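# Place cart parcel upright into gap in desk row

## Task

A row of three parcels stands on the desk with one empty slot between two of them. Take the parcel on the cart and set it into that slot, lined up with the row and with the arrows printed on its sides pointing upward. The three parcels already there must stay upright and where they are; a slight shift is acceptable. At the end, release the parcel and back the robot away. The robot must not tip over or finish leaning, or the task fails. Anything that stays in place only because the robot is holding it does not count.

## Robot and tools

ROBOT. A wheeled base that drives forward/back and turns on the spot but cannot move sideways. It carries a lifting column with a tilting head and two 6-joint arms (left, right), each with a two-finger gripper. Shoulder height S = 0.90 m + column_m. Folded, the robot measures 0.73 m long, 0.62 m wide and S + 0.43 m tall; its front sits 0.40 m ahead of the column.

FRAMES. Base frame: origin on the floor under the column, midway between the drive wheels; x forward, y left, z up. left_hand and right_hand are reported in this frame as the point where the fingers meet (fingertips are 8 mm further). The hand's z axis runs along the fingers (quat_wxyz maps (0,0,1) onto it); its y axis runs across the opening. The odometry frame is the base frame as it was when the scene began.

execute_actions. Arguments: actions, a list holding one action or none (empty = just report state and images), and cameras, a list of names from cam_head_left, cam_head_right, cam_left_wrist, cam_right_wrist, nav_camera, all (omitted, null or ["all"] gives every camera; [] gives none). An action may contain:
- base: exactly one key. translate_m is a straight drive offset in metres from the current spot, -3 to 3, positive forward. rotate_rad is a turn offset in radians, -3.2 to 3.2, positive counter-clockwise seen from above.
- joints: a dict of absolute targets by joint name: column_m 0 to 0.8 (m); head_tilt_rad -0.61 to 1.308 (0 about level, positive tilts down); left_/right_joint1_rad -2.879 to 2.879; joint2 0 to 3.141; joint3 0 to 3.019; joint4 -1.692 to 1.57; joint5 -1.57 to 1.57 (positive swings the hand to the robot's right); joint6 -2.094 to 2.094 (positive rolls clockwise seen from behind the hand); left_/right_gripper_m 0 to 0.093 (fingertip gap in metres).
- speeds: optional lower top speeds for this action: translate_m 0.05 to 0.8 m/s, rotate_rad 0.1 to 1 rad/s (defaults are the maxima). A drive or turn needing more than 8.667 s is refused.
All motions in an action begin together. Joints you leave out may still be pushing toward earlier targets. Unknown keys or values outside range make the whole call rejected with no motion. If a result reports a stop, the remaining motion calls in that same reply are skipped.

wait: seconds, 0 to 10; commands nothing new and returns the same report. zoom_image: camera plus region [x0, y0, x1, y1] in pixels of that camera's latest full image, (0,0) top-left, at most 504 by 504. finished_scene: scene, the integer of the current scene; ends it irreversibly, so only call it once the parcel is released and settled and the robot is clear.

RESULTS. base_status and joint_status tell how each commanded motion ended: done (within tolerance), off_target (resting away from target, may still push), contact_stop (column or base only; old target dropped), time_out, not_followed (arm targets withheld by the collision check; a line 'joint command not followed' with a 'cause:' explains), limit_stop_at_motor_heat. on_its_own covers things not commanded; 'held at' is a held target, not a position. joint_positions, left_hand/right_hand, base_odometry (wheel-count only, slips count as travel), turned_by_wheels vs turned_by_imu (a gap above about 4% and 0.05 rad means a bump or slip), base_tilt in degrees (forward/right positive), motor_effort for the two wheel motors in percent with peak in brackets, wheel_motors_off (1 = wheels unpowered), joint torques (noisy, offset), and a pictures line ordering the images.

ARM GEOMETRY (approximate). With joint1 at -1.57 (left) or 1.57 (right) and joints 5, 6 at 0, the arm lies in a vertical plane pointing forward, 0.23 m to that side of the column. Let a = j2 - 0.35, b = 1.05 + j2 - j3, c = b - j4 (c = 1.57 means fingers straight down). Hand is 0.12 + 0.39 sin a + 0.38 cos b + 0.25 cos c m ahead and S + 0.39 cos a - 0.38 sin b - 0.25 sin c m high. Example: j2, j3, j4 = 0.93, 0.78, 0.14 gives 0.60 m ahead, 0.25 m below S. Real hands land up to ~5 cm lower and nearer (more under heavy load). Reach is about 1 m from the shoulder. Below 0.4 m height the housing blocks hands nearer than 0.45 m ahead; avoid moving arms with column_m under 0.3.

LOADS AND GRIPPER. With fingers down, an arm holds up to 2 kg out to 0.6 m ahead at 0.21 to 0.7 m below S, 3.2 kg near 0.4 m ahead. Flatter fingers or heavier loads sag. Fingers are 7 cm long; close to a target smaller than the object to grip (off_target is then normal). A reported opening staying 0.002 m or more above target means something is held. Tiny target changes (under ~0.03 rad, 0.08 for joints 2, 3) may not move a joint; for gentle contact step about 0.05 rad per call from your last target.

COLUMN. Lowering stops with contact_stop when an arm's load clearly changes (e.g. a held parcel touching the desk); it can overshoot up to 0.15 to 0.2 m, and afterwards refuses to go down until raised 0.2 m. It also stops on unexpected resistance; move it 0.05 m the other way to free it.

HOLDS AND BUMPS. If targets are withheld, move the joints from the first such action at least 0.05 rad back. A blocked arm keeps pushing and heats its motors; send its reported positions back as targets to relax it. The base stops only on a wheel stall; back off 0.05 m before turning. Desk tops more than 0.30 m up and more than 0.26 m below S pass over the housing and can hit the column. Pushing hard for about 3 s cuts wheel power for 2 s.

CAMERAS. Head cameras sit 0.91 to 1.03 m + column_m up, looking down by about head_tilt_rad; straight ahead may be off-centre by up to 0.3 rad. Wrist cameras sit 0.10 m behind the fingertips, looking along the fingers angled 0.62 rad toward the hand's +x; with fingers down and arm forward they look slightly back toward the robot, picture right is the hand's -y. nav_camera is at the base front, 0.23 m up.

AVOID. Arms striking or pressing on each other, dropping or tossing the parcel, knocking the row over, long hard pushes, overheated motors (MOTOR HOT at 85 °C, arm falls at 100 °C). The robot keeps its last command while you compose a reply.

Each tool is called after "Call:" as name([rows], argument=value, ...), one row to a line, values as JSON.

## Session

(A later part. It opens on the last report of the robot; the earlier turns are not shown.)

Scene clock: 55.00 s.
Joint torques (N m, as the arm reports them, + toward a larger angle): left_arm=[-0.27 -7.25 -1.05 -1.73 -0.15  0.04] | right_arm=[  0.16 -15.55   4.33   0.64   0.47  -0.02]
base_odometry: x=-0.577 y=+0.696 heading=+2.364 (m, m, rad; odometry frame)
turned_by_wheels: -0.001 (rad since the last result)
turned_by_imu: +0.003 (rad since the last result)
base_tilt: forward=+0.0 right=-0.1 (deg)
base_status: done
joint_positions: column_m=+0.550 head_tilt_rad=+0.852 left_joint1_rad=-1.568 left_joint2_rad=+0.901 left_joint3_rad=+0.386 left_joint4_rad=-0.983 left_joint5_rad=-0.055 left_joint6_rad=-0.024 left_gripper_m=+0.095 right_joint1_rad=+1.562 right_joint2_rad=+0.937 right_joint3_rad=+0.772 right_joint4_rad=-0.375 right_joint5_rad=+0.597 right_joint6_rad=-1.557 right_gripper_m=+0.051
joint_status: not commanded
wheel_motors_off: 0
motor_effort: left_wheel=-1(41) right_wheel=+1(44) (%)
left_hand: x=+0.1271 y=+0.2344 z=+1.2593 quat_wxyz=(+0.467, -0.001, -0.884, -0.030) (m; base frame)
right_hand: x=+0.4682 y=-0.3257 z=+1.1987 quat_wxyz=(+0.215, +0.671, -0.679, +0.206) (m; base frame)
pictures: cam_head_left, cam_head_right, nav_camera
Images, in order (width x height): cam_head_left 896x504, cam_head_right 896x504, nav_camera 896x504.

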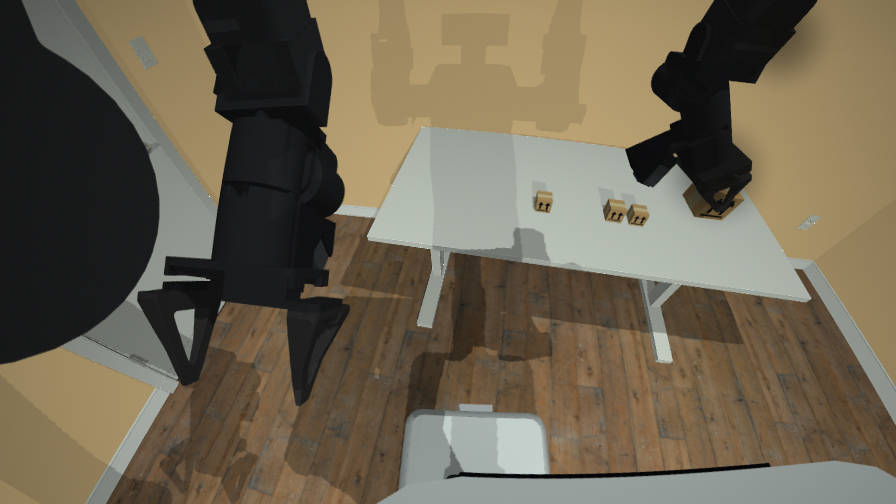

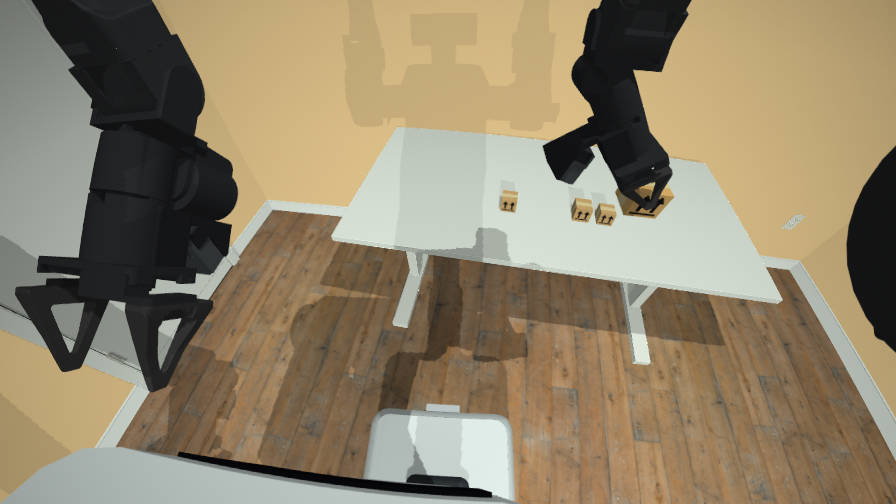

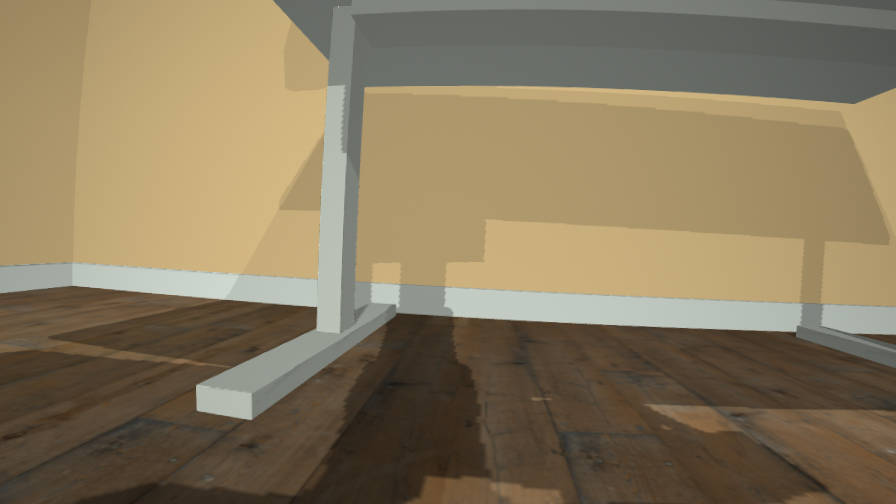

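Call:
execute_actions([
  {"base":{"rotate_rad":-0.13},"joints":{"column_m":0.3,"head_tilt_rad":1.0}},
], cameras=[])

Call:
execute_actions([
  {"base":{"translate_m":0.29},"speeds":{"translate_m":0.3}},
], cameras=["cam_head_left","cam_head_right","cam_right_wrist"])

Scene clock: 62.30 s.
Joint torques (N m, as the arm reports them, + toward a larger angle): left_arm=[-0.17 -7.62 -1.24 -1.75 -0.15  0.05] | right_arm=[  0.55 -15.2    4.18   0.46   0.41  -0.05]
base_odometry: x=-0.577 y=+0.696 heading=+2.236 (m, m, rad; odometry frame)
turned_by_wheels: -0.129 (rad since the last result)
turned_by_imu: -0.124 (rad since the last result)
base_tilt: forward=+0.1 right=+0.0 (deg)
base_status: done
joint_positions: column_m=+0.300 head_tilt_rad=+1.000 left_joint1_rad=-1.568 left_joint2_rad=+0.901 left_joint3_rad=+0.386 left_joint4_rad=-0.983 left_joint5_rad=-0.055 left_joint6_rad=-0.024 left_gripper_m=+0.095 right_joint1_rad=+1.563 right_joint2_rad=+0.936 right_joint3_rad=+0.772 right_joint4_rad=-0.375 right_joint5_rad=+0.598 right_joint6_rad=-1.557 right_gripper_m=+0.051
joint_status: all done
wheel_motors_off: 0
motor_effort: left_wheel=+3(35) right_wheel=-2(39) (%)
left_hand: x=+0.1271 y=+0.2344 z=+1.0094 quat_wxyz=(+0.467, -0.001, -0.884, -0.030) (m; base frame)
right_hand: x=+0.4683 y=-0.3256 z=+0.9490 quat_wxyz=(+0.215, +0.671, -0.679, +0.206) (m; base frame)
pictures: none
No camera images: the call's "cameras" was empty. Leave "cameras" out to get every camera's image.

Scene clock: 64.50 s.
Joint torques (N m, as the arm reports them, + toward a larger angle): left_arm=[-0.3  -7.54 -1.11 -1.66 -0.15  0.06] | right_arm=[  0.02 -14.99   4.28   0.51   0.44  -0.03]
base_odometry: x=-0.756 y=+0.925 heading=+2.235 (m, m, rad; odometry frame)
turned_by_wheels: -0.001 (rad since the last result)
turned_by_imu: +0.000 (rad since the last result)
base_tilt: forward=+0.1 right=-0.1 (deg)
base_status: done
joint_positions: column_m=+0.300 head_tilt_rad=+1.001 left_joint1_rad=-1.568 left_joint2_rad=+0.900 left_joint3_rad=+0.385 left_joint4_rad=-0.983 left_joint5_rad=-0.055 left_joint6_rad=-0.024 left_gripper_m=+0.095 right_joint1_rad=+1.563 right_joint2_rad=+0.936 right_joint3_rad=+0.772 right_joint4_rad=-0.375 right_joint5_rad=+0.598 right_joint6_rad=-1.557 right_gripper_m=+0.051
joint_status: not commanded
wheel_motors_off: 0
motor_effort: left_wheel=-1(29) right_wheel=+1(48) (%)
left_hand: x=+0.1266 y=+0.2344 z=+1.0096 quat_wxyz=(+0.467, -0.001, -0.884, -0.030) (m; base frame)
right_hand: x=+0.4687 y=-0.3256 z=+0.9493 quat_wxyz=(+0.215, +0.671, -0.679, +0.207) (m; base frame)
pictures: cam_head_left, cam_head_right, cam_right_wrist
Images, in order (width x height): cam_head_left 896x504, cam_head_right 896x504, cam_right_wrist 504x504.

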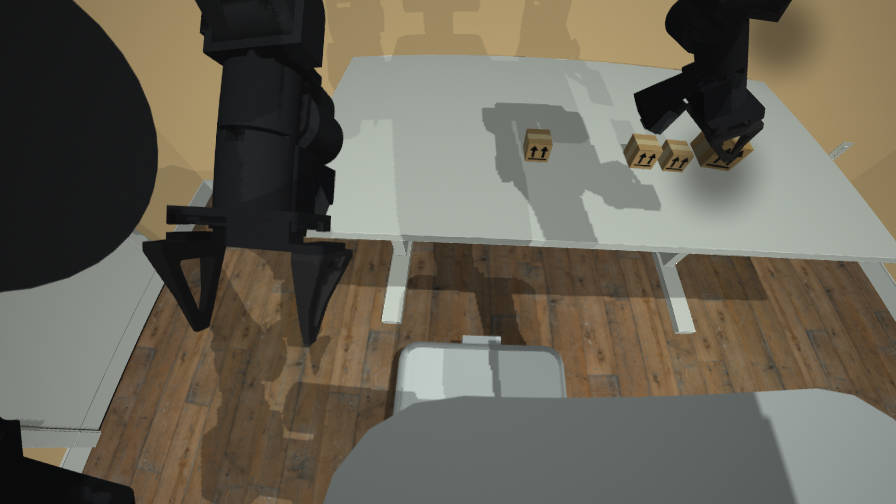

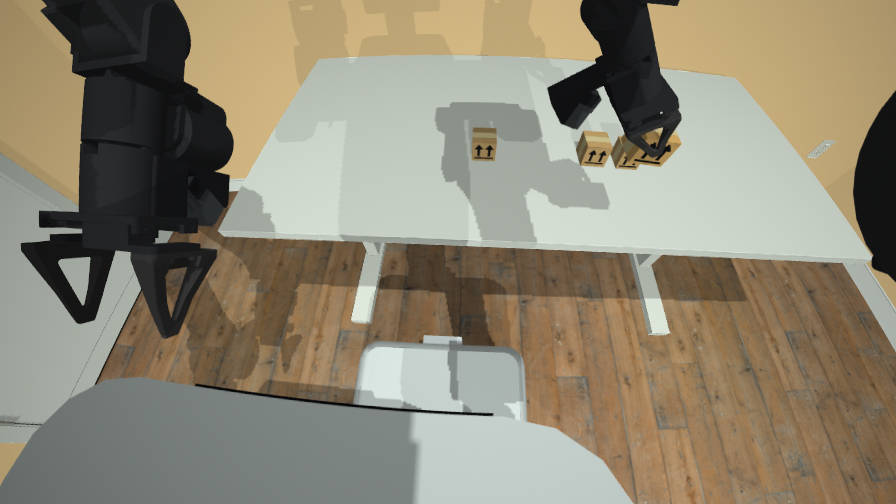

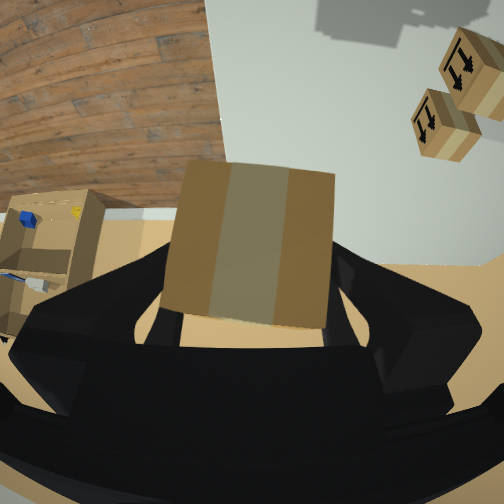

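Call:
execute_actions([
  {"base":{"translate_m":0.04},"joints":{"column_m":0.18}},
], cameras=["cam_head_left","cam_head_right","cam_right_wrist"])

Scene clock: 68.33 s.
Joint torques (N m, as the arm reports them, + toward a larger angle): left_arm=[-0.46 -7.28 -0.89 -1.67 -0.14  0.05] | right_arm=[  0.39 -14.92   4.35   0.47   0.45   0.  ]
base_odometry: x=-0.781 y=+0.956 heading=+2.234 (m, m, rad; odometry frame)
turned_by_wheels: +0.000 (rad since the last result)
turned_by_imu: +0.000 (rad since the last result)
base_tilt: forward=+0.2 right=-0.1 (deg)
base_status: done
joint_positions: column_m=+0.180 head_tilt_rad=+1.001 left_joint1_rad=-1.568 left_joint2_rad=+0.900 left_joint3_rad=+0.385 left_joint4_rad=-0.983 left_joint5_rad=-0.055 left_joint6_rad=-0.024 left_gripper_m=+0.095 right_joint1_rad=+1.563 right_joint2_rad=+0.934 right_joint3_rad=+0.772 right_joint4_rad=-0.375 right_joint5_rad=+0.598 right_joint6_rad=-1.557 right_gripper_m=+0.051
joint_status: all done
wheel_motors_off: 0
motor_effort: left_wheel=-1(26) right_wheel=+1(31) (%)
left_hand: x=+0.1265 y=+0.2344 z=+0.8897 quat_wxyz=(+0.467, -0.001, -0.884, -0.030) (m; base frame)
right_hand: x=+0.4694 y=-0.3256 z=+0.8300 quat_wxyz=(+0.214, +0.670, -0.680, +0.207) (m; base frame)
pictures: cam_head_left, cam_head_right, cam_right_wrist
Images, in order (width x height): cam_head_left 896x504, cam_head_right 896x504, cam_right_wrist 504x504.

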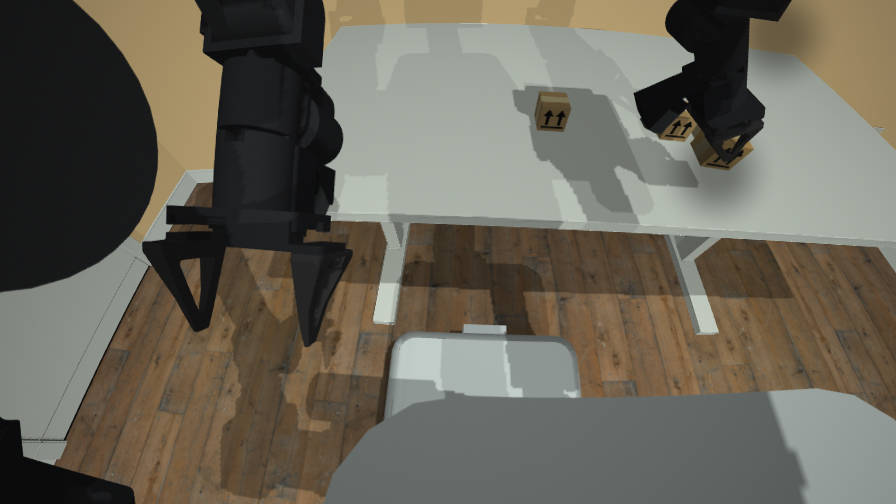

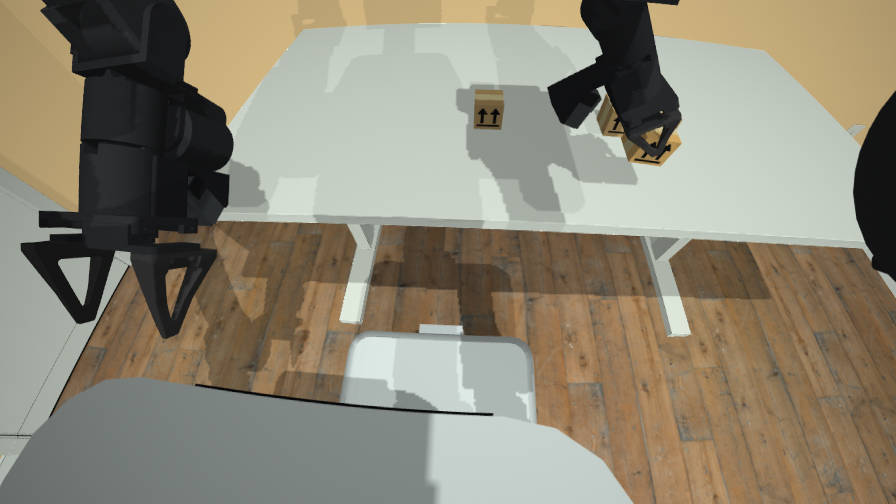

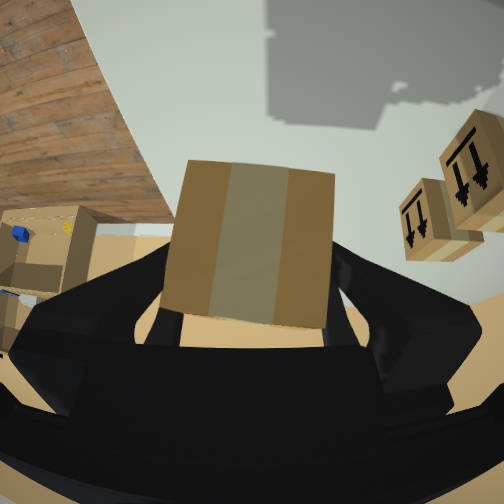

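Call:
execute_actions([
  {"joints":{"column_m":0.163}},
], cameras=["cam_head_right","cam_right_wrist"])

Scene clock: 70.50 s.
Joint torques (N m, as the arm reports them, + toward a larger angle): left_arm=[-0.02 -7.74 -1.01 -1.73 -0.14  0.04] | right_arm=[  0.17 -15.26   4.32   0.52   0.44  -0.03]
base_odometry: x=-0.781 y=+0.956 heading=+2.234 (m, m, rad; odometry frame)
turned_by_wheels: +0.000 (rad since the last result)
turned_by_imu: +0.000 (rad since the last result)
base_tilt: forward=+0.0 right=+0.0 (deg)
base_status: not commanded
joint_positions: column_m=+0.163 head_tilt_rad=+1.001 left_joint1_rad=-1.568 left_joint2_rad=+0.900 left_joint3_rad=+0.385 left_joint4_rad=-0.983 left_joint5_rad=-0.055 left_joint6_rad=-0.024 left_gripper_m=+0.095 right_joint1_rad=+1.563 right_joint2_rad=+0.934 right_joint3_rad=+0.772 right_joint4_rad=-0.375 right_joint5_rad=+0.598 right_joint6_rad=-1.557 right_gripper_m=+0.051
joint_status: all done
wheel_motors_off: 0
motor_effort: left_wheel=-1(1) right_wheel=+1(1) (%)
left_hand: x=+0.1265 y=+0.2344 z=+0.8727 quat_wxyz=(+0.467, -0.001, -0.884, -0.030) (m; base frame)
right_hand: x=+0.4694 y=-0.3256 z=+0.8130 quat_wxyz=(+0.214, +0.670, -0.680, +0.207) (m; base frame)
pictures: cam_head_right, cam_right_wrist
Images, in order (width x height): cam_head_right 896x504, cam_right_wrist 504x504.

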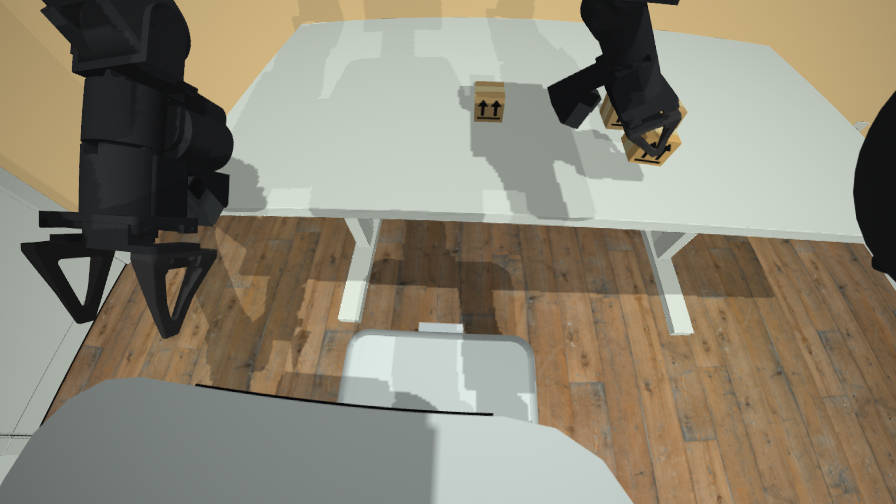

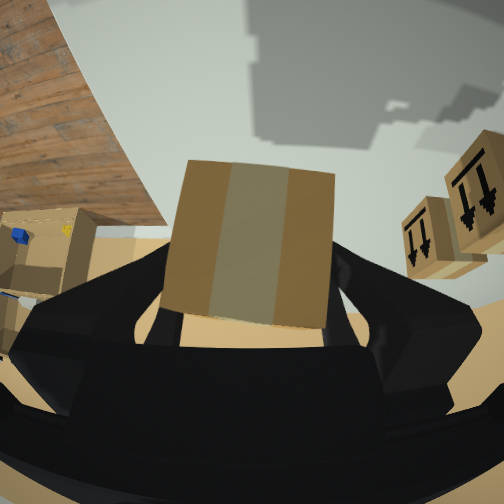

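Call:
execute_actions([
  {"joints":{"column_m":0.147}},
], cameras=["cam_head_right","cam_right_wrist"])

Scene clock: 72.03 s.
Joint torques (N m, as the arm reports them, + toward a larger angle): left_arm=[-0.21 -7.54 -0.95 -1.71 -0.16  0.04] | right_arm=[  0.47 -14.89   4.29   0.56   0.48  -0.04]
base_odometry: x=-0.781 y=+0.956 heading=+2.234 (m, m, rad; odometry frame)
turned_by_wheels: +0.000 (rad since the last result)
turned_by_imu: +0.000 (rad since the last result)
base_tilt: forward=+0.0 right=-0.1 (deg)
base_status: not commanded
joint_positions: column_m=+0.147 head_tilt_rad=+1.001 left_joint1_rad=-1.568 left_joint2_rad=+0.900 left_joint3_rad=+0.385 left_joint4_rad=-0.983 left_joint5_rad=-0.055 left_joint6_rad=-0.024 left_gripper_m=+0.095 right_joint1_rad=+1.563 right_joint2_rad=+0.934 right_joint3_rad=+0.772 right_joint4_rad=-0.375 right_joint5_rad=+0.598 right_joint6_rad=-1.557 right_gripper_m=+0.051
joint_status: all done
wheel_motors_off: 0
motor_effort: left_wheel=-1(1) right_wheel=+1(1) (%)
left_hand: x=+0.1265 y=+0.2344 z=+0.8567 quat_wxyz=(+0.467, -0.001, -0.884, -0.030) (m; base frame)
right_hand: x=+0.4694 y=-0.3256 z=+0.7970 quat_wxyz=(+0.214, +0.670, -0.680, +0.207) (m; base frame)
pictures: cam_head_right, cam_right_wrist
Images, in order (width x height): cam_head_right 896x504, cam_right_wrist 504x504.

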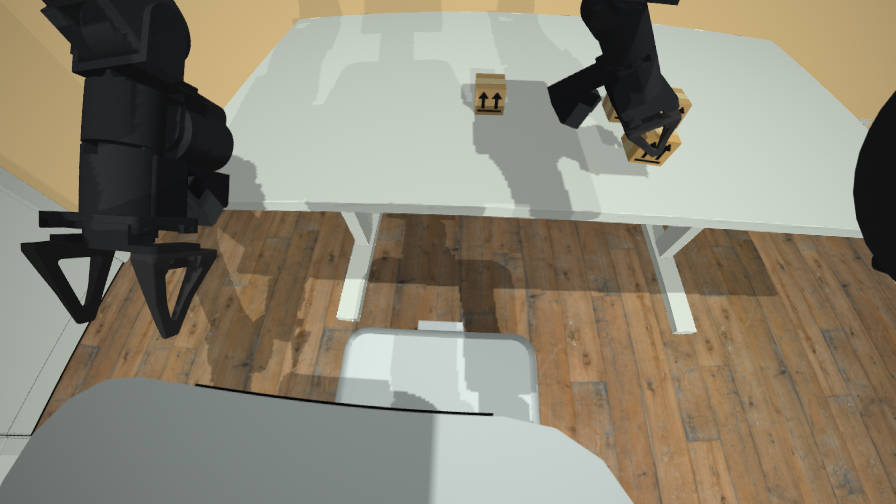

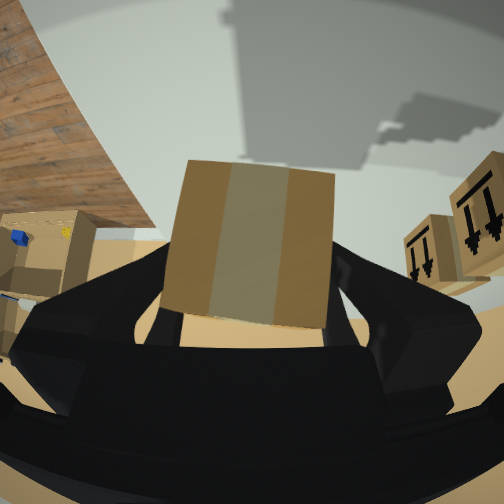

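Call:
execute_actions([
  {"joints":{"column_m":0.133}},
], cameras=["cam_right_wrist"])

Call:
execute_actions([
  {"joints":{"right_gripper_m":0.085}},
], cameras=["cam_right_wrist"])

Call:
execute_actions([
  {"joints":{"column_m":0.27}},
], cameras=[])

Call:
execute_actions([
  {"joints":{"right_joint5_rad":0,"right_joint6_rad":0,"right_gripper_m":0.093}},
], cameras=["cam_head_left","cam_head_right","cam_right_wrist"])

Scene clock: 74.27 s.
Joint torques (N m, as the arm reports them, + toward a larger angle): left_arm=[-0.23 -7.29 -1.02 -1.73 -0.14  0.04] | right_arm=[  0.14 -14.93   4.35   0.42   0.46  -0.03]
base_odometry: x=-0.781 y=+0.956 heading=+2.234 (m, m, rad; odometry frame)
turned_by_wheels: +0.000 (rad since the last result)
turned_by_imu: +0.000 (rad since the last result)
base_tilt: forward=+0.0 right=+0.0 (deg)
base_status: not commanded
joint_positions: column_m=+0.133 head_tilt_rad=+1.001 left_joint1_rad=-1.568 left_joint2_rad=+0.900 left_joint3_rad=+0.385 left_joint4_rad=-0.983 left_joint5_rad=-0.055 left_joint6_rad=-0.024 left_gripper_m=+0.095 right_joint1_rad=+1.563 right_joint2_rad=+0.934 right_joint3_rad=+0.772 right_joint4_rad=-0.375 right_joint5_rad=+0.598 right_joint6_rad=-1.557 right_gripper_m=+0.051
joint_status: all done
wheel_motors_off: 0
motor_effort: left_wheel=-1(1) right_wheel=+1(1) (%)
left_hand: x=+0.1265 y=+0.2344 z=+0.8427 quat_wxyz=(+0.467, -0.001, -0.884, -0.030) (m; base frame)
right_hand: x=+0.4694 y=-0.3256 z=+0.7830 quat_wxyz=(+0.214, +0.670, -0.680, +0.207) (m; base frame)
pictures: cam_right_wrist
Images, in order (width x height): cam_right_wrist 504x504.

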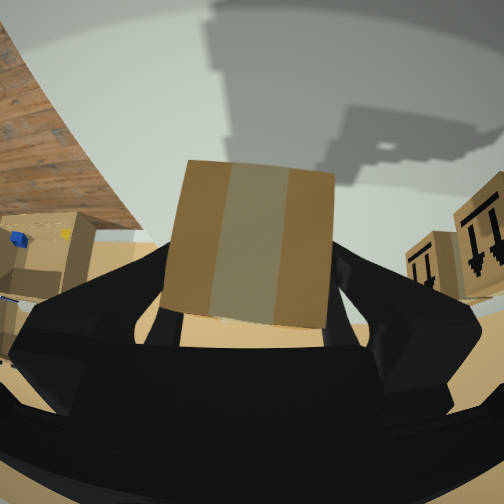

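Scene clock: 74.87 s.
Joint torques (N m, as the arm reports them, + toward a larger angle): left_arm=[-0.22 -7.4  -1.09 -1.66 -0.16  0.04] | right_arm=[  0.6  -14.81   4.39   0.52   0.42  -0.04]
base_odometry: x=-0.781 y=+0.956 heading=+2.234 (m, m, rad; odometry frame)
turned_by_wheels: +0.000 (rad since the last result)
turned_by_imu: +0.000 (rad since the last result)
base_tilt: forward=+0.0 right=-0.1 (deg)
base_status: not commanded
joint_positions: column_m=+0.133 head_tilt_rad=+1.001 left_joint1_rad=-1.568 left_joint2_rad=+0.900 left_joint3_rad=+0.385 left_joint4_rad=-0.983 left_joint5_rad=-0.055 left_joint6_rad=-0.024 left_gripper_m=+0.095 right_joint1_rad=+1.563 right_joint2_rad=+0.934 right_joint3_rad=+0.772 right_joint4_rad=-0.375 right_joint5_rad=+0.598 right_joint6_rad=-1.557 right_gripper_m=+0.085
joint_status: all done
wheel_motors_off: 0
motor_effort: left_wheel=-1(1) right_wheel=+1(1) (%)
left_hand: x=+0.1265 y=+0.2344 z=+0.8427 quat_wxyz=(+0.467, -0.001, -0.884, -0.030) (m; base frame)
right_hand: x=+0.4694 y=-0.3256 z=+0.7830 quat_wxyz=(+0.214, +0.670, -0.680, +0.207) (m; base frame)
pictures: cam_right_wrist
Images, in order (width x height): cam_right_wrist 504x504.

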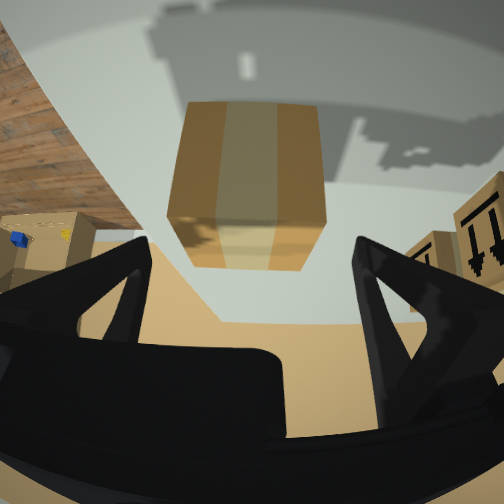

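Scene clock: 77.23 s.
Joint torques (N m, as the arm reports them, + toward a larger angle): left_arm=[-0.08 -7.33 -0.92 -1.75 -0.15  0.06] | right_arm=[  0.78 -15.19   4.24   0.48   0.43   0.  ]
base_odometry: x=-0.781 y=+0.956 heading=+2.234 (m, m, rad; odometry frame)
turned_by_wheels: +0.000 (rad since the last result)
turned_by_imu: +0.000 (rad since the last result)
base_tilt: forward=+0.0 right=-0.1 (deg)
base_status: not commanded
joint_positions: column_m=+0.270 head_tilt_rad=+1.001 left_joint1_rad=-1.568 left_joint2_rad=+0.900 left_joint3_rad=+0.385 left_joint4_rad=-0.983 left_joint5_rad=-0.055 left_joint6_rad=-0.024 left_gripper_m=+0.095 right_joint1_rad=+1.563 right_joint2_rad=+0.934 right_joint3_rad=+0.772 right_joint4_rad=-0.375 right_joint5_rad=+0.598 right_joint6_rad=-1.557 right_gripper_m=+0.085
joint_status: all done
wheel_motors_off: 0
motor_effort: left_wheel=-1(1) right_wheel=+1(1) (%)
left_hand: x=+0.1265 y=+0.2344 z=+0.9796 quat_wxyz=(+0.467, -0.001, -0.884, -0.030) (m; base frame)
right_hand: x=+0.4694 y=-0.3256 z=+0.9199 quat_wxyz=(+0.214, +0.670, -0.680, +0.207) (m; base frame)
pictures: none
No camera images: the call's "cameras" was empty. Leave "cameras" out to get every camera's image.

Scene clock: 78.97 s.
Joint torques (N m, as the arm reports them, + toward a larger angle): left_arm=[-0.27 -7.16 -1.02 -1.73 -0.15  0.06] | right_arm=[  0.61 -15.44   4.28   0.67  -0.14   0.3 ]
base_odometry: x=-0.781 y=+0.956 heading=+2.234 (m, m, rad; odometry frame)
turned_by_wheels: +0.000 (rad since the last result)
turned_by_imu: +0.000 (rad since the last result)
base_tilt: forward=+0.1 right=-0.2 (deg)
base_status: not commanded
joint_positions: column_m=+0.270 head_tilt_rad=+1.001 left_joint1_rad=-1.568 left_joint2_rad=+0.900 left_joint3_rad=+0.385 left_joint4_rad=-0.983 left_joint5_rad=-0.055 left_joint6_rad=-0.024 left_gripper_m=+0.095 right_joint1_rad=+1.563 right_joint2_rad=+0.934 right_joint3_rad=+0.772 right_joint4_rad=-0.375 right_joint5_rad=+0.002 right_joint6_rad=-0.014 right_gripper_m=+0.093
joint_status: all done
wheel_motors_off: 0
motor_effort: left_wheel=-1(1) right_wheel=+1(1) (%)
left_hand: x=+0.1265 y=+0.2344 z=+0.9796 quat_wxyz=(+0.467, -0.001, -0.884, -0.030) (m; base frame)
right_hand: x=+0.4695 y=-0.2294 z=+0.8894 quat_wxyz=(+0.006, +0.005, -1.000, +0.004) (m; base frame)
pictures: cam_head_left, cam_head_right, cam_right_wrist
Images, in order (width x height): cam_head_left 896x504, cam_head_right 896x504, cam_right_wrist 504x504.

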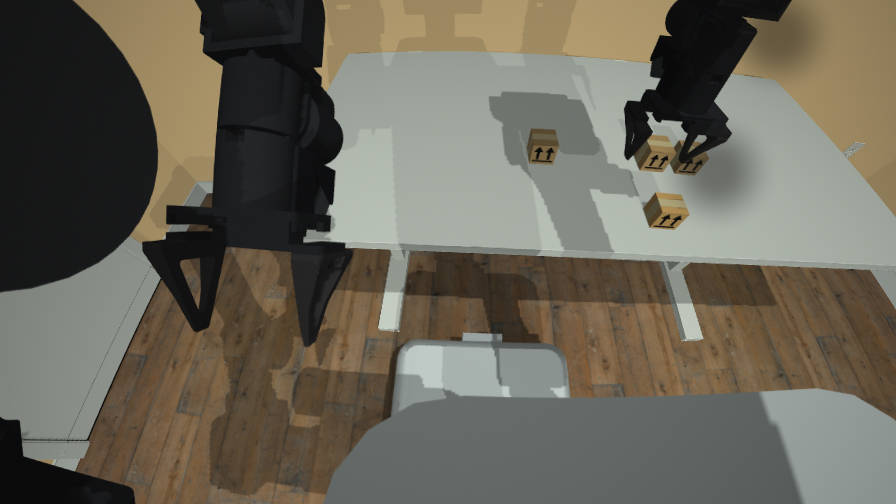

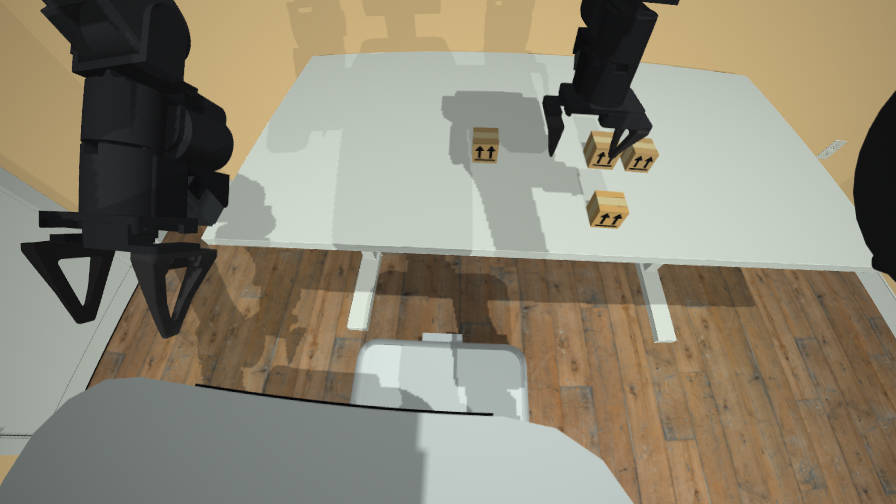

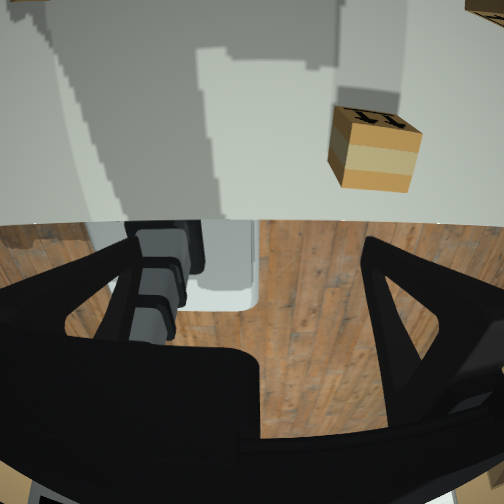

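Call:
execute_actions([
  {"base":{"rotate_rad":-0.18},"joints":{"right_joint6_rad":-0.18}},
], cameras=[])

Call:
execute_actions([
  {"base":{"translate_m":0.055},"joints":{"column_m":0.19}},
], cameras=["cam_head_right","cam_right_wrist"])

Scene clock: 82.10 s.
Joint torques (N m, as the arm reports them, + toward a larger angle): left_arm=[-0.38 -7.38 -0.98 -1.78 -0.14  0.04] | right_arm=[  0.61 -14.76   4.3    0.53  -0.14  -0.01]
base_odometry: x=-0.781 y=+0.956 heading=+2.056 (m, m, rad; odometry frame)
turned_by_wheels: -0.179 (rad since the last result)
turned_by_imu: -0.173 (rad since the last result)
base_tilt: forward=+0.2 right=-0.1 (deg)
base_status: done
joint_positions: column_m=+0.270 head_tilt_rad=+1.001 left_joint1_rad=-1.568 left_joint2_rad=+0.900 left_joint3_rad=+0.385 left_joint4_rad=-0.983 left_joint5_rad=-0.055 left_joint6_rad=-0.024 left_gripper_m=+0.095 right_joint1_rad=+1.563 right_joint2_rad=+0.934 right_joint3_rad=+0.772 right_joint4_rad=-0.375 right_joint5_rad=+0.001 right_joint6_rad=-0.167 right_gripper_m=+0.093
joint_status: all done
wheel_motors_off: 0
motor_effort: left_wheel=+0(35) right_wheel=-2(43) (%)
left_hand: x=+0.1265 y=+0.2344 z=+0.9796 quat_wxyz=(+0.467, -0.001, -0.884, -0.030) (m; base frame)
right_hand: x=+0.4695 y=-0.2291 z=+0.8894 quat_wxyz=(+0.007, +0.082, -0.997, +0.004) (m; base frame)
pictures: none
No camera images: the call's "cameras" was empty. Leave "cameras" out to get every camera's image.

Scene clock: 83.73 s.
Joint torques (N m, as the arm reports them, + toward a larger angle): left_arm=[-0.07 -7.42 -1.01 -1.72 -0.16  0.05] | right_arm=[  0.75 -14.84   4.13   0.66  -0.08  -0.02]
base_odometry: x=-0.806 y=+1.005 heading=+2.055 (m, m, rad; odometry frame)
turned_by_wheels: -0.001 (rad since the last result)
turned_by_imu: +0.000 (rad since the last result)
base_tilt: forward=+0.2 right=-0.1 (deg)
base_status: done
joint_positions: column_m=+0.190 head_tilt_rad=+1.001 left_joint1_rad=-1.568 left_joint2_rad=+0.900 left_joint3_rad=+0.386 left_joint4_rad=-0.983 left_joint5_rad=-0.055 left_joint6_rad=-0.024 left_gripper_m=+0.095 right_joint1_rad=+1.563 right_joint2_rad=+0.932 right_joint3_rad=+0.775 right_joint4_rad=-0.375 right_joint5_rad=+0.001 right_joint6_rad=-0.167 right_gripper_m=+0.093
joint_status: all done
wheel_motors_off: 0
motor_effort: left_wheel=+0(33) right_wheel=+2(46) (%)
left_hand: x=+0.1270 y=+0.2344 z=+0.8995 quat_wxyz=(+0.467, -0.001, -0.884, -0.030) (m; base frame)
right_hand: x=+0.4714 y=-0.2291 z=+0.8105 quat_wxyz=(+0.004, +0.082, -0.997, +0.004) (m; base frame)
pictures: cam_head_right, cam_right_wrist
Images, in order (width x height): cam_head_right 896x504, cam_right_wrist 504x504.

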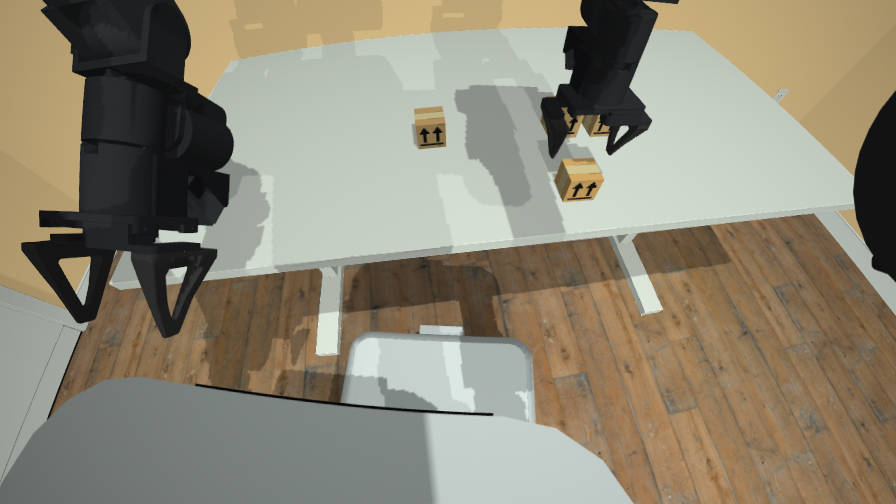

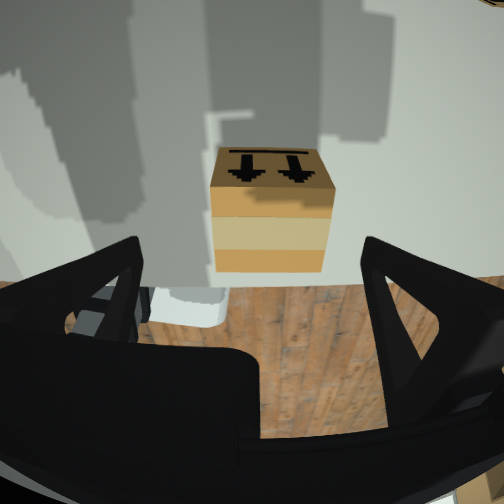

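Call:
execute_actions([
  {"base":{"translate_m":0.02}},
], cameras=["cam_right_wrist","cam_head_left"])

Call:
execute_actions([
  {"joints":{"column_m":0.14}},
], cameras=["cam_right_wrist","cam_head_left"])

Scene clock: 90.13 s.
Joint torques (N m, as the arm reports them, + toward a larger angle): left_arm=[-0.19 -6.59 -0.99 -1.73 -0.16  0.06] | right_arm=[  0.66 -14.63   4.11   0.59  -0.12   0.01]
base_odometry: x=-0.816 y=+1.023 heading=+2.054 (m, m, rad; odometry frame)
turned_by_wheels: -0.001 (rad since the last result)
turned_by_imu: +0.000 (rad since the last result)
base_tilt: forward=+0.1 right=-0.2 (deg)
base_status: done
joint_positions: column_m=+0.190 head_tilt_rad=+1.001 left_joint1_rad=-1.568 left_joint2_rad=+0.900 left_joint3_rad=+0.386 left_joint4_rad=-0.983 left_joint5_rad=-0.055 left_joint6_rad=-0.024 left_gripper_m=+0.095 right_joint1_rad=+1.563 right_joint2_rad=+0.931 right_joint3_rad=+0.776 right_joint4_rad=-0.375 right_joint5_rad=+0.001 right_joint6_rad=-0.167 right_gripper_m=+0.093
joint_status: not commanded
wheel_motors_off: 0
motor_effort: left_wheel=+0(35) right_wheel=+1(45) (%)
left_hand: x=+0.1268 y=+0.2344 z=+0.8995 quat_wxyz=(+0.467, -0.001, -0.884, -0.030) (m; base frame)
right_hand: x=+0.4723 y=-0.2291 z=+0.8109 quat_wxyz=(+0.004, +0.082, -0.997, +0.004) (m; base frame)
pictures: cam_head_left, cam_right_wrist
Images, in order (width x height): cam_head_left 896x504, cam_right_wrist 504x504.

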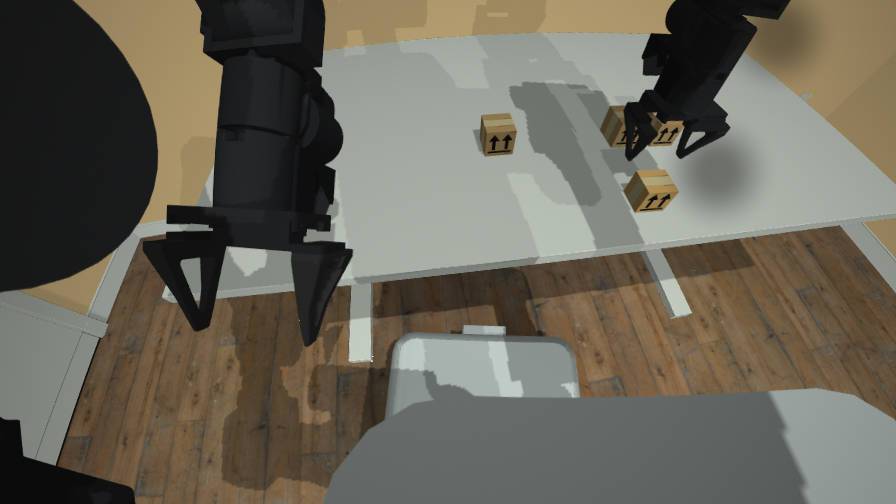

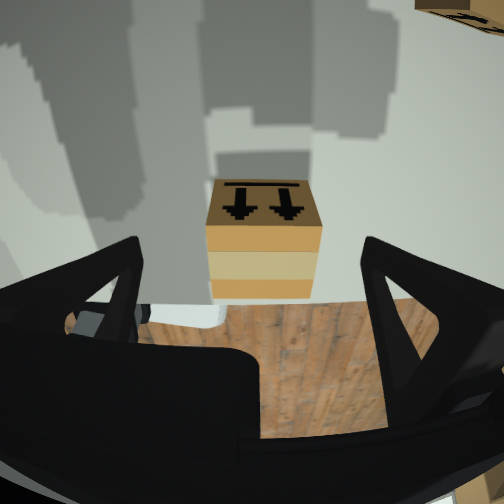

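Scene clock: 91.37 s.
Joint torques (N m, as the arm reports them, + toward a larger angle): left_arm=[ 0.04 -7.25 -1.09 -1.72 -0.14  0.04] | right_arm=[  0.56 -15.05   4.24   0.72  -0.14   0.01]
base_odometry: x=-0.816 y=+1.023 heading=+2.054 (m, m, rad; odometry frame)
turned_by_wheels: +0.000 (rad since the last result)
turned_by_imu: +0.000 (rad since the last result)
base_tilt: forward=-0.1 right=-0.1 (deg)
base_status: not commanded
joint_positions: column_m=+0.140 head_tilt_rad=+1.001 left_joint1_rad=-1.568 left_joint2_rad=+0.900 left_joint3_rad=+0.386 left_joint4_rad=-0.983 left_joint5_rad=-0.055 left_joint6_rad=-0.024 left_gripper_m=+0.095 right_joint1_rad=+1.563 right_joint2_rad=+0.931 right_joint3_rad=+0.776 right_joint4_rad=-0.375 right_joint5_rad=+0.001 right_joint6_rad=-0.167 right_gripper_m=+0.093
joint_status: all done
wheel_motors_off: 0
motor_effort: left_wheel=+0(1) right_wheel=+1(2) (%)
left_hand: x=+0.1268 y=+0.2344 z=+0.8496 quat_wxyz=(+0.467, -0.001, -0.884, -0.030) (m; base frame)
right_hand: x=+0.4723 y=-0.2291 z=+0.7609 quat_wxyz=(+0.004, +0.082, -0.997, +0.004) (m; base frame)
pictures: cam_head_left, cam_right_wrist
Images, in order (width x height): cam_head_left 896x504, cam_right_wrist 504x504.

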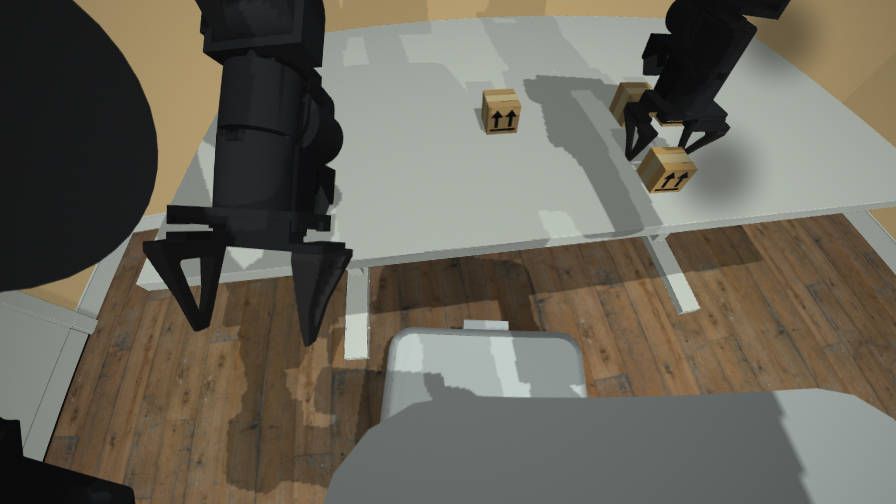

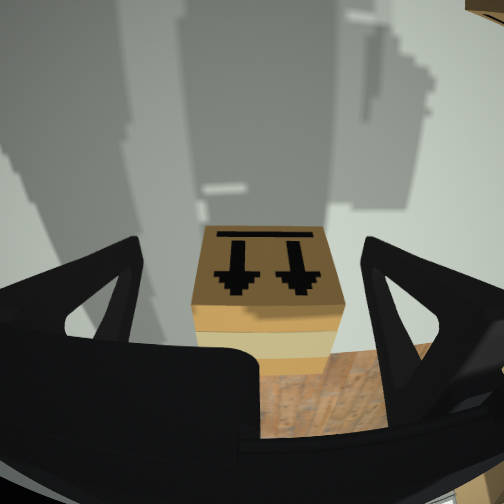

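Call:
execute_actions([
  {"joints":{"column_m":0.11}},
], cameras=["cam_right_wrist","cam_head_left"])

Scene clock: 93.67 s.
Joint torques (N m, as the arm reports them, + toward a larger angle): left_arm=[-0.32 -7.36 -1.08 -1.68 -0.15  0.05] | right_arm=[  1.11 -13.11   4.32   0.76   0.21   0.07]
base_odometry: x=-0.816 y=+1.023 heading=+2.054 (m, m, rad; odometry frame)
turned_by_wheels: +0.000 (rad since the last result)
turned_by_imu: +0.000 (rad since the last result)
base_tilt: forward=+0.2 right=+0.0 (deg)
base_status: not commanded
joint_positions: column_m=+0.110 head_tilt_rad=+1.001 left_joint1_rad=-1.568 left_joint2_rad=+0.900 left_joint3_rad=+0.386 left_joint4_rad=-0.983 left_joint5_rad=-0.055 left_joint6_rad=-0.024 left_gripper_m=+0.095 right_joint1_rad=+1.563 right_joint2_rad=+0.913 right_joint3_rad=+0.776 right_joint4_rad=-0.376 right_joint5_rad=-0.005 right_joint6_rad=-0.178 right_gripper_m=+0.093
joint_status: all done
wheel_motors_off: 0
motor_effort: left_wheel=+0(2) right_wheel=+3(3) (%)
left_hand: x=+0.1268 y=+0.2344 z=+0.8195 quat_wxyz=(+0.467, -0.001, -0.884, -0.030) (m; base frame)
right_hand: x=+0.4770 y=-0.2279 z=+0.7370 quat_wxyz=(-0.005, +0.087, -0.996, +0.001) (m; base frame)
pictures: cam_head_left, cam_right_wrist
Images, in order (width x height): cam_head_left 896x504, cam_right_wrist 504x504.

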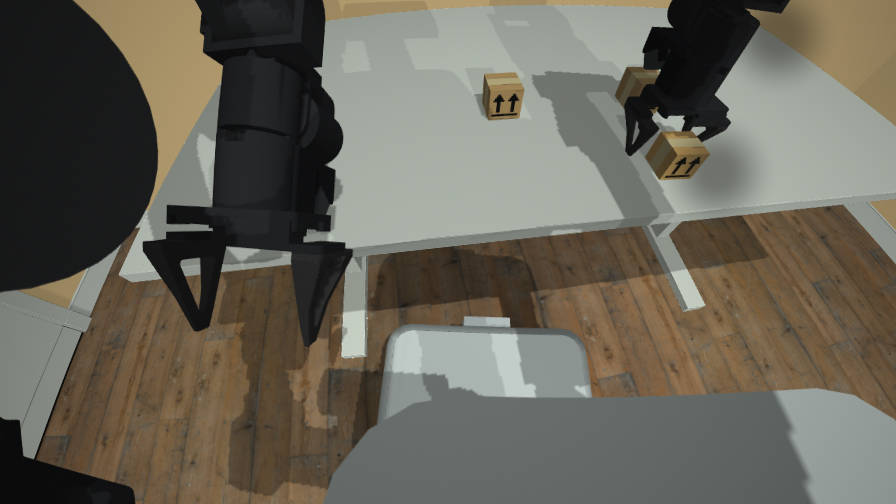

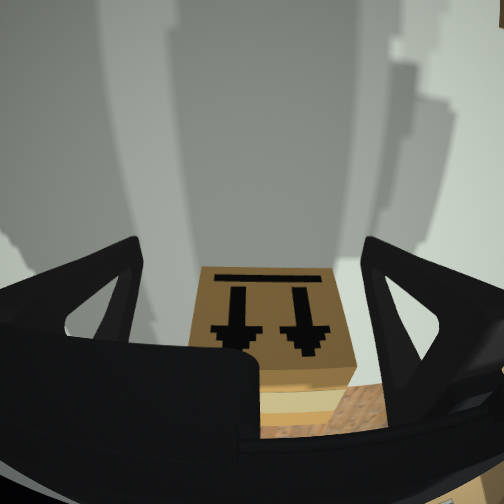

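Call:
execute_actions([
  {"joints":{"column_m":0.125}},
], cameras=[])

Call:
execute_actions([
  {"base":{"translate_m":-0.035}},
], cameras=["cam_right_wrist","cam_head_left"])

Scene clock: 95.83 s.
Joint torques (N m, as the arm reports them, + toward a larger angle): left_arm=[-0.05 -7.57 -0.93 -1.73 -0.15  0.04] | right_arm=[  1.22 -14.5    4.19   0.78   0.04   0.08]
base_odometry: x=-0.816 y=+1.023 heading=+2.054 (m, m, rad; odometry frame)
turned_by_wheels: +0.000 (rad since the last result)
turned_by_imu: +0.000 (rad since the last result)
base_tilt: forward=+0.0 right=-0.1 (deg)
base_status: not commanded
joint_positions: column_m=+0.125 head_tilt_rad=+1.001 left_joint1_rad=-1.568 left_joint2_rad=+0.900 left_joint3_rad=+0.386 left_joint4_rad=-0.983 left_joint5_rad=-0.055 left_joint6_rad=-0.024 left_gripper_m=+0.095 right_joint1_rad=+1.563 right_joint2_rad=+0.923 right_joint3_rad=+0.776 right_joint4_rad=-0.376 right_joint5_rad=-0.003 right_joint6_rad=-0.178 right_gripper_m=+0.093
joint_status: all done
wheel_motors_off: 0
motor_effort: left_wheel=+0(1) right_wheel=+3(4) (%)
left_hand: x=+0.1268 y=+0.2344 z=+0.8344 quat_wxyz=(+0.467, -0.001, -0.884, -0.030) (m; base frame)
right_hand: x=+0.4743 y=-0.2284 z=+0.7486 quat_wxyz=(+0.000, +0.087, -0.996, +0.002) (m; base frame)
pictures: none
No camera images: the call's "cameras" was empty. Leave "cameras" out to get every camera's image.

Scene clock: 96.83 s.
Joint torques (N m, as the arm reports them, + toward a larger angle): left_arm=[-0.01 -7.36 -0.82 -1.71 -0.15  0.05] | right_arm=[  1.04 -14.46   4.21   0.64   0.04   0.09]
base_odometry: x=-0.799 y=+0.992 heading=+2.056 (m, m, rad; odometry frame)
turned_by_wheels: +0.002 (rad since the last result)
turned_by_imu: +0.002 (rad since the last result)
base_tilt: forward=+0.0 right=-0.2 (deg)
base_status: done
joint_positions: column_m=+0.125 head_tilt_rad=+1.001 left_joint1_rad=-1.568 left_joint2_rad=+0.899 left_joint3_rad=+0.383 left_joint4_rad=-0.983 left_joint5_rad=-0.055 left_joint6_rad=-0.024 left_gripper_m=+0.095 right_joint1_rad=+1.563 right_joint2_rad=+0.925 right_joint3_rad=+0.775 right_joint4_rad=-0.376 right_joint5_rad=-0.002 right_joint6_rad=-0.178 right_gripper_m=+0.093
joint_status: not commanded
wheel_motors_off: 0
motor_effort: left_wheel=+1(41) right_wheel=-1(50) (%)
left_hand: x=+0.1257 y=+0.2344 z=+0.8349 quat_wxyz=(+0.468, -0.001, -0.883, -0.030) (m; base frame)
right_hand: x=+0.4730 y=-0.2285 z=+0.7476 quat_wxyz=(+0.002, +0.087, -0.996, +0.002) (m; base frame)
pictures: cam_head_left, cam_right_wrist
Images, in order (width x height): cam_head_left 896x504, cam_right_wrist 504x504.

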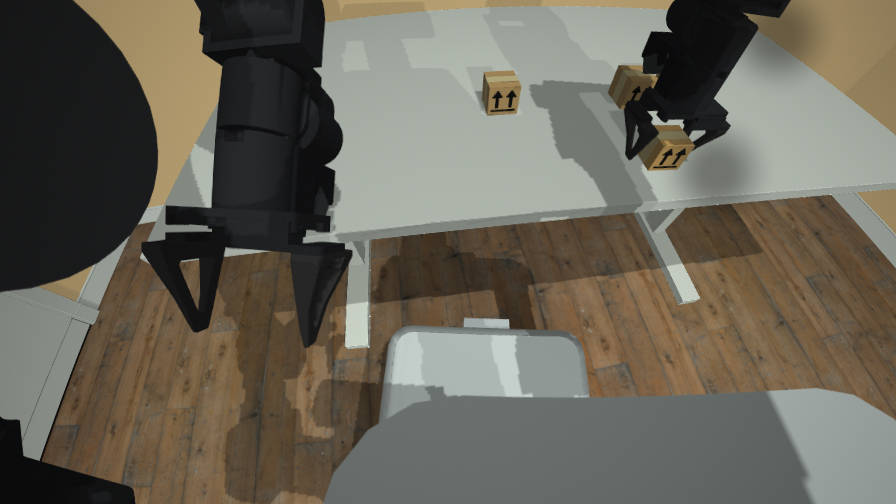

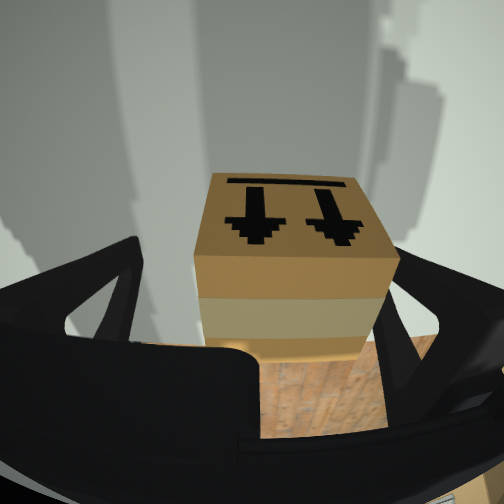

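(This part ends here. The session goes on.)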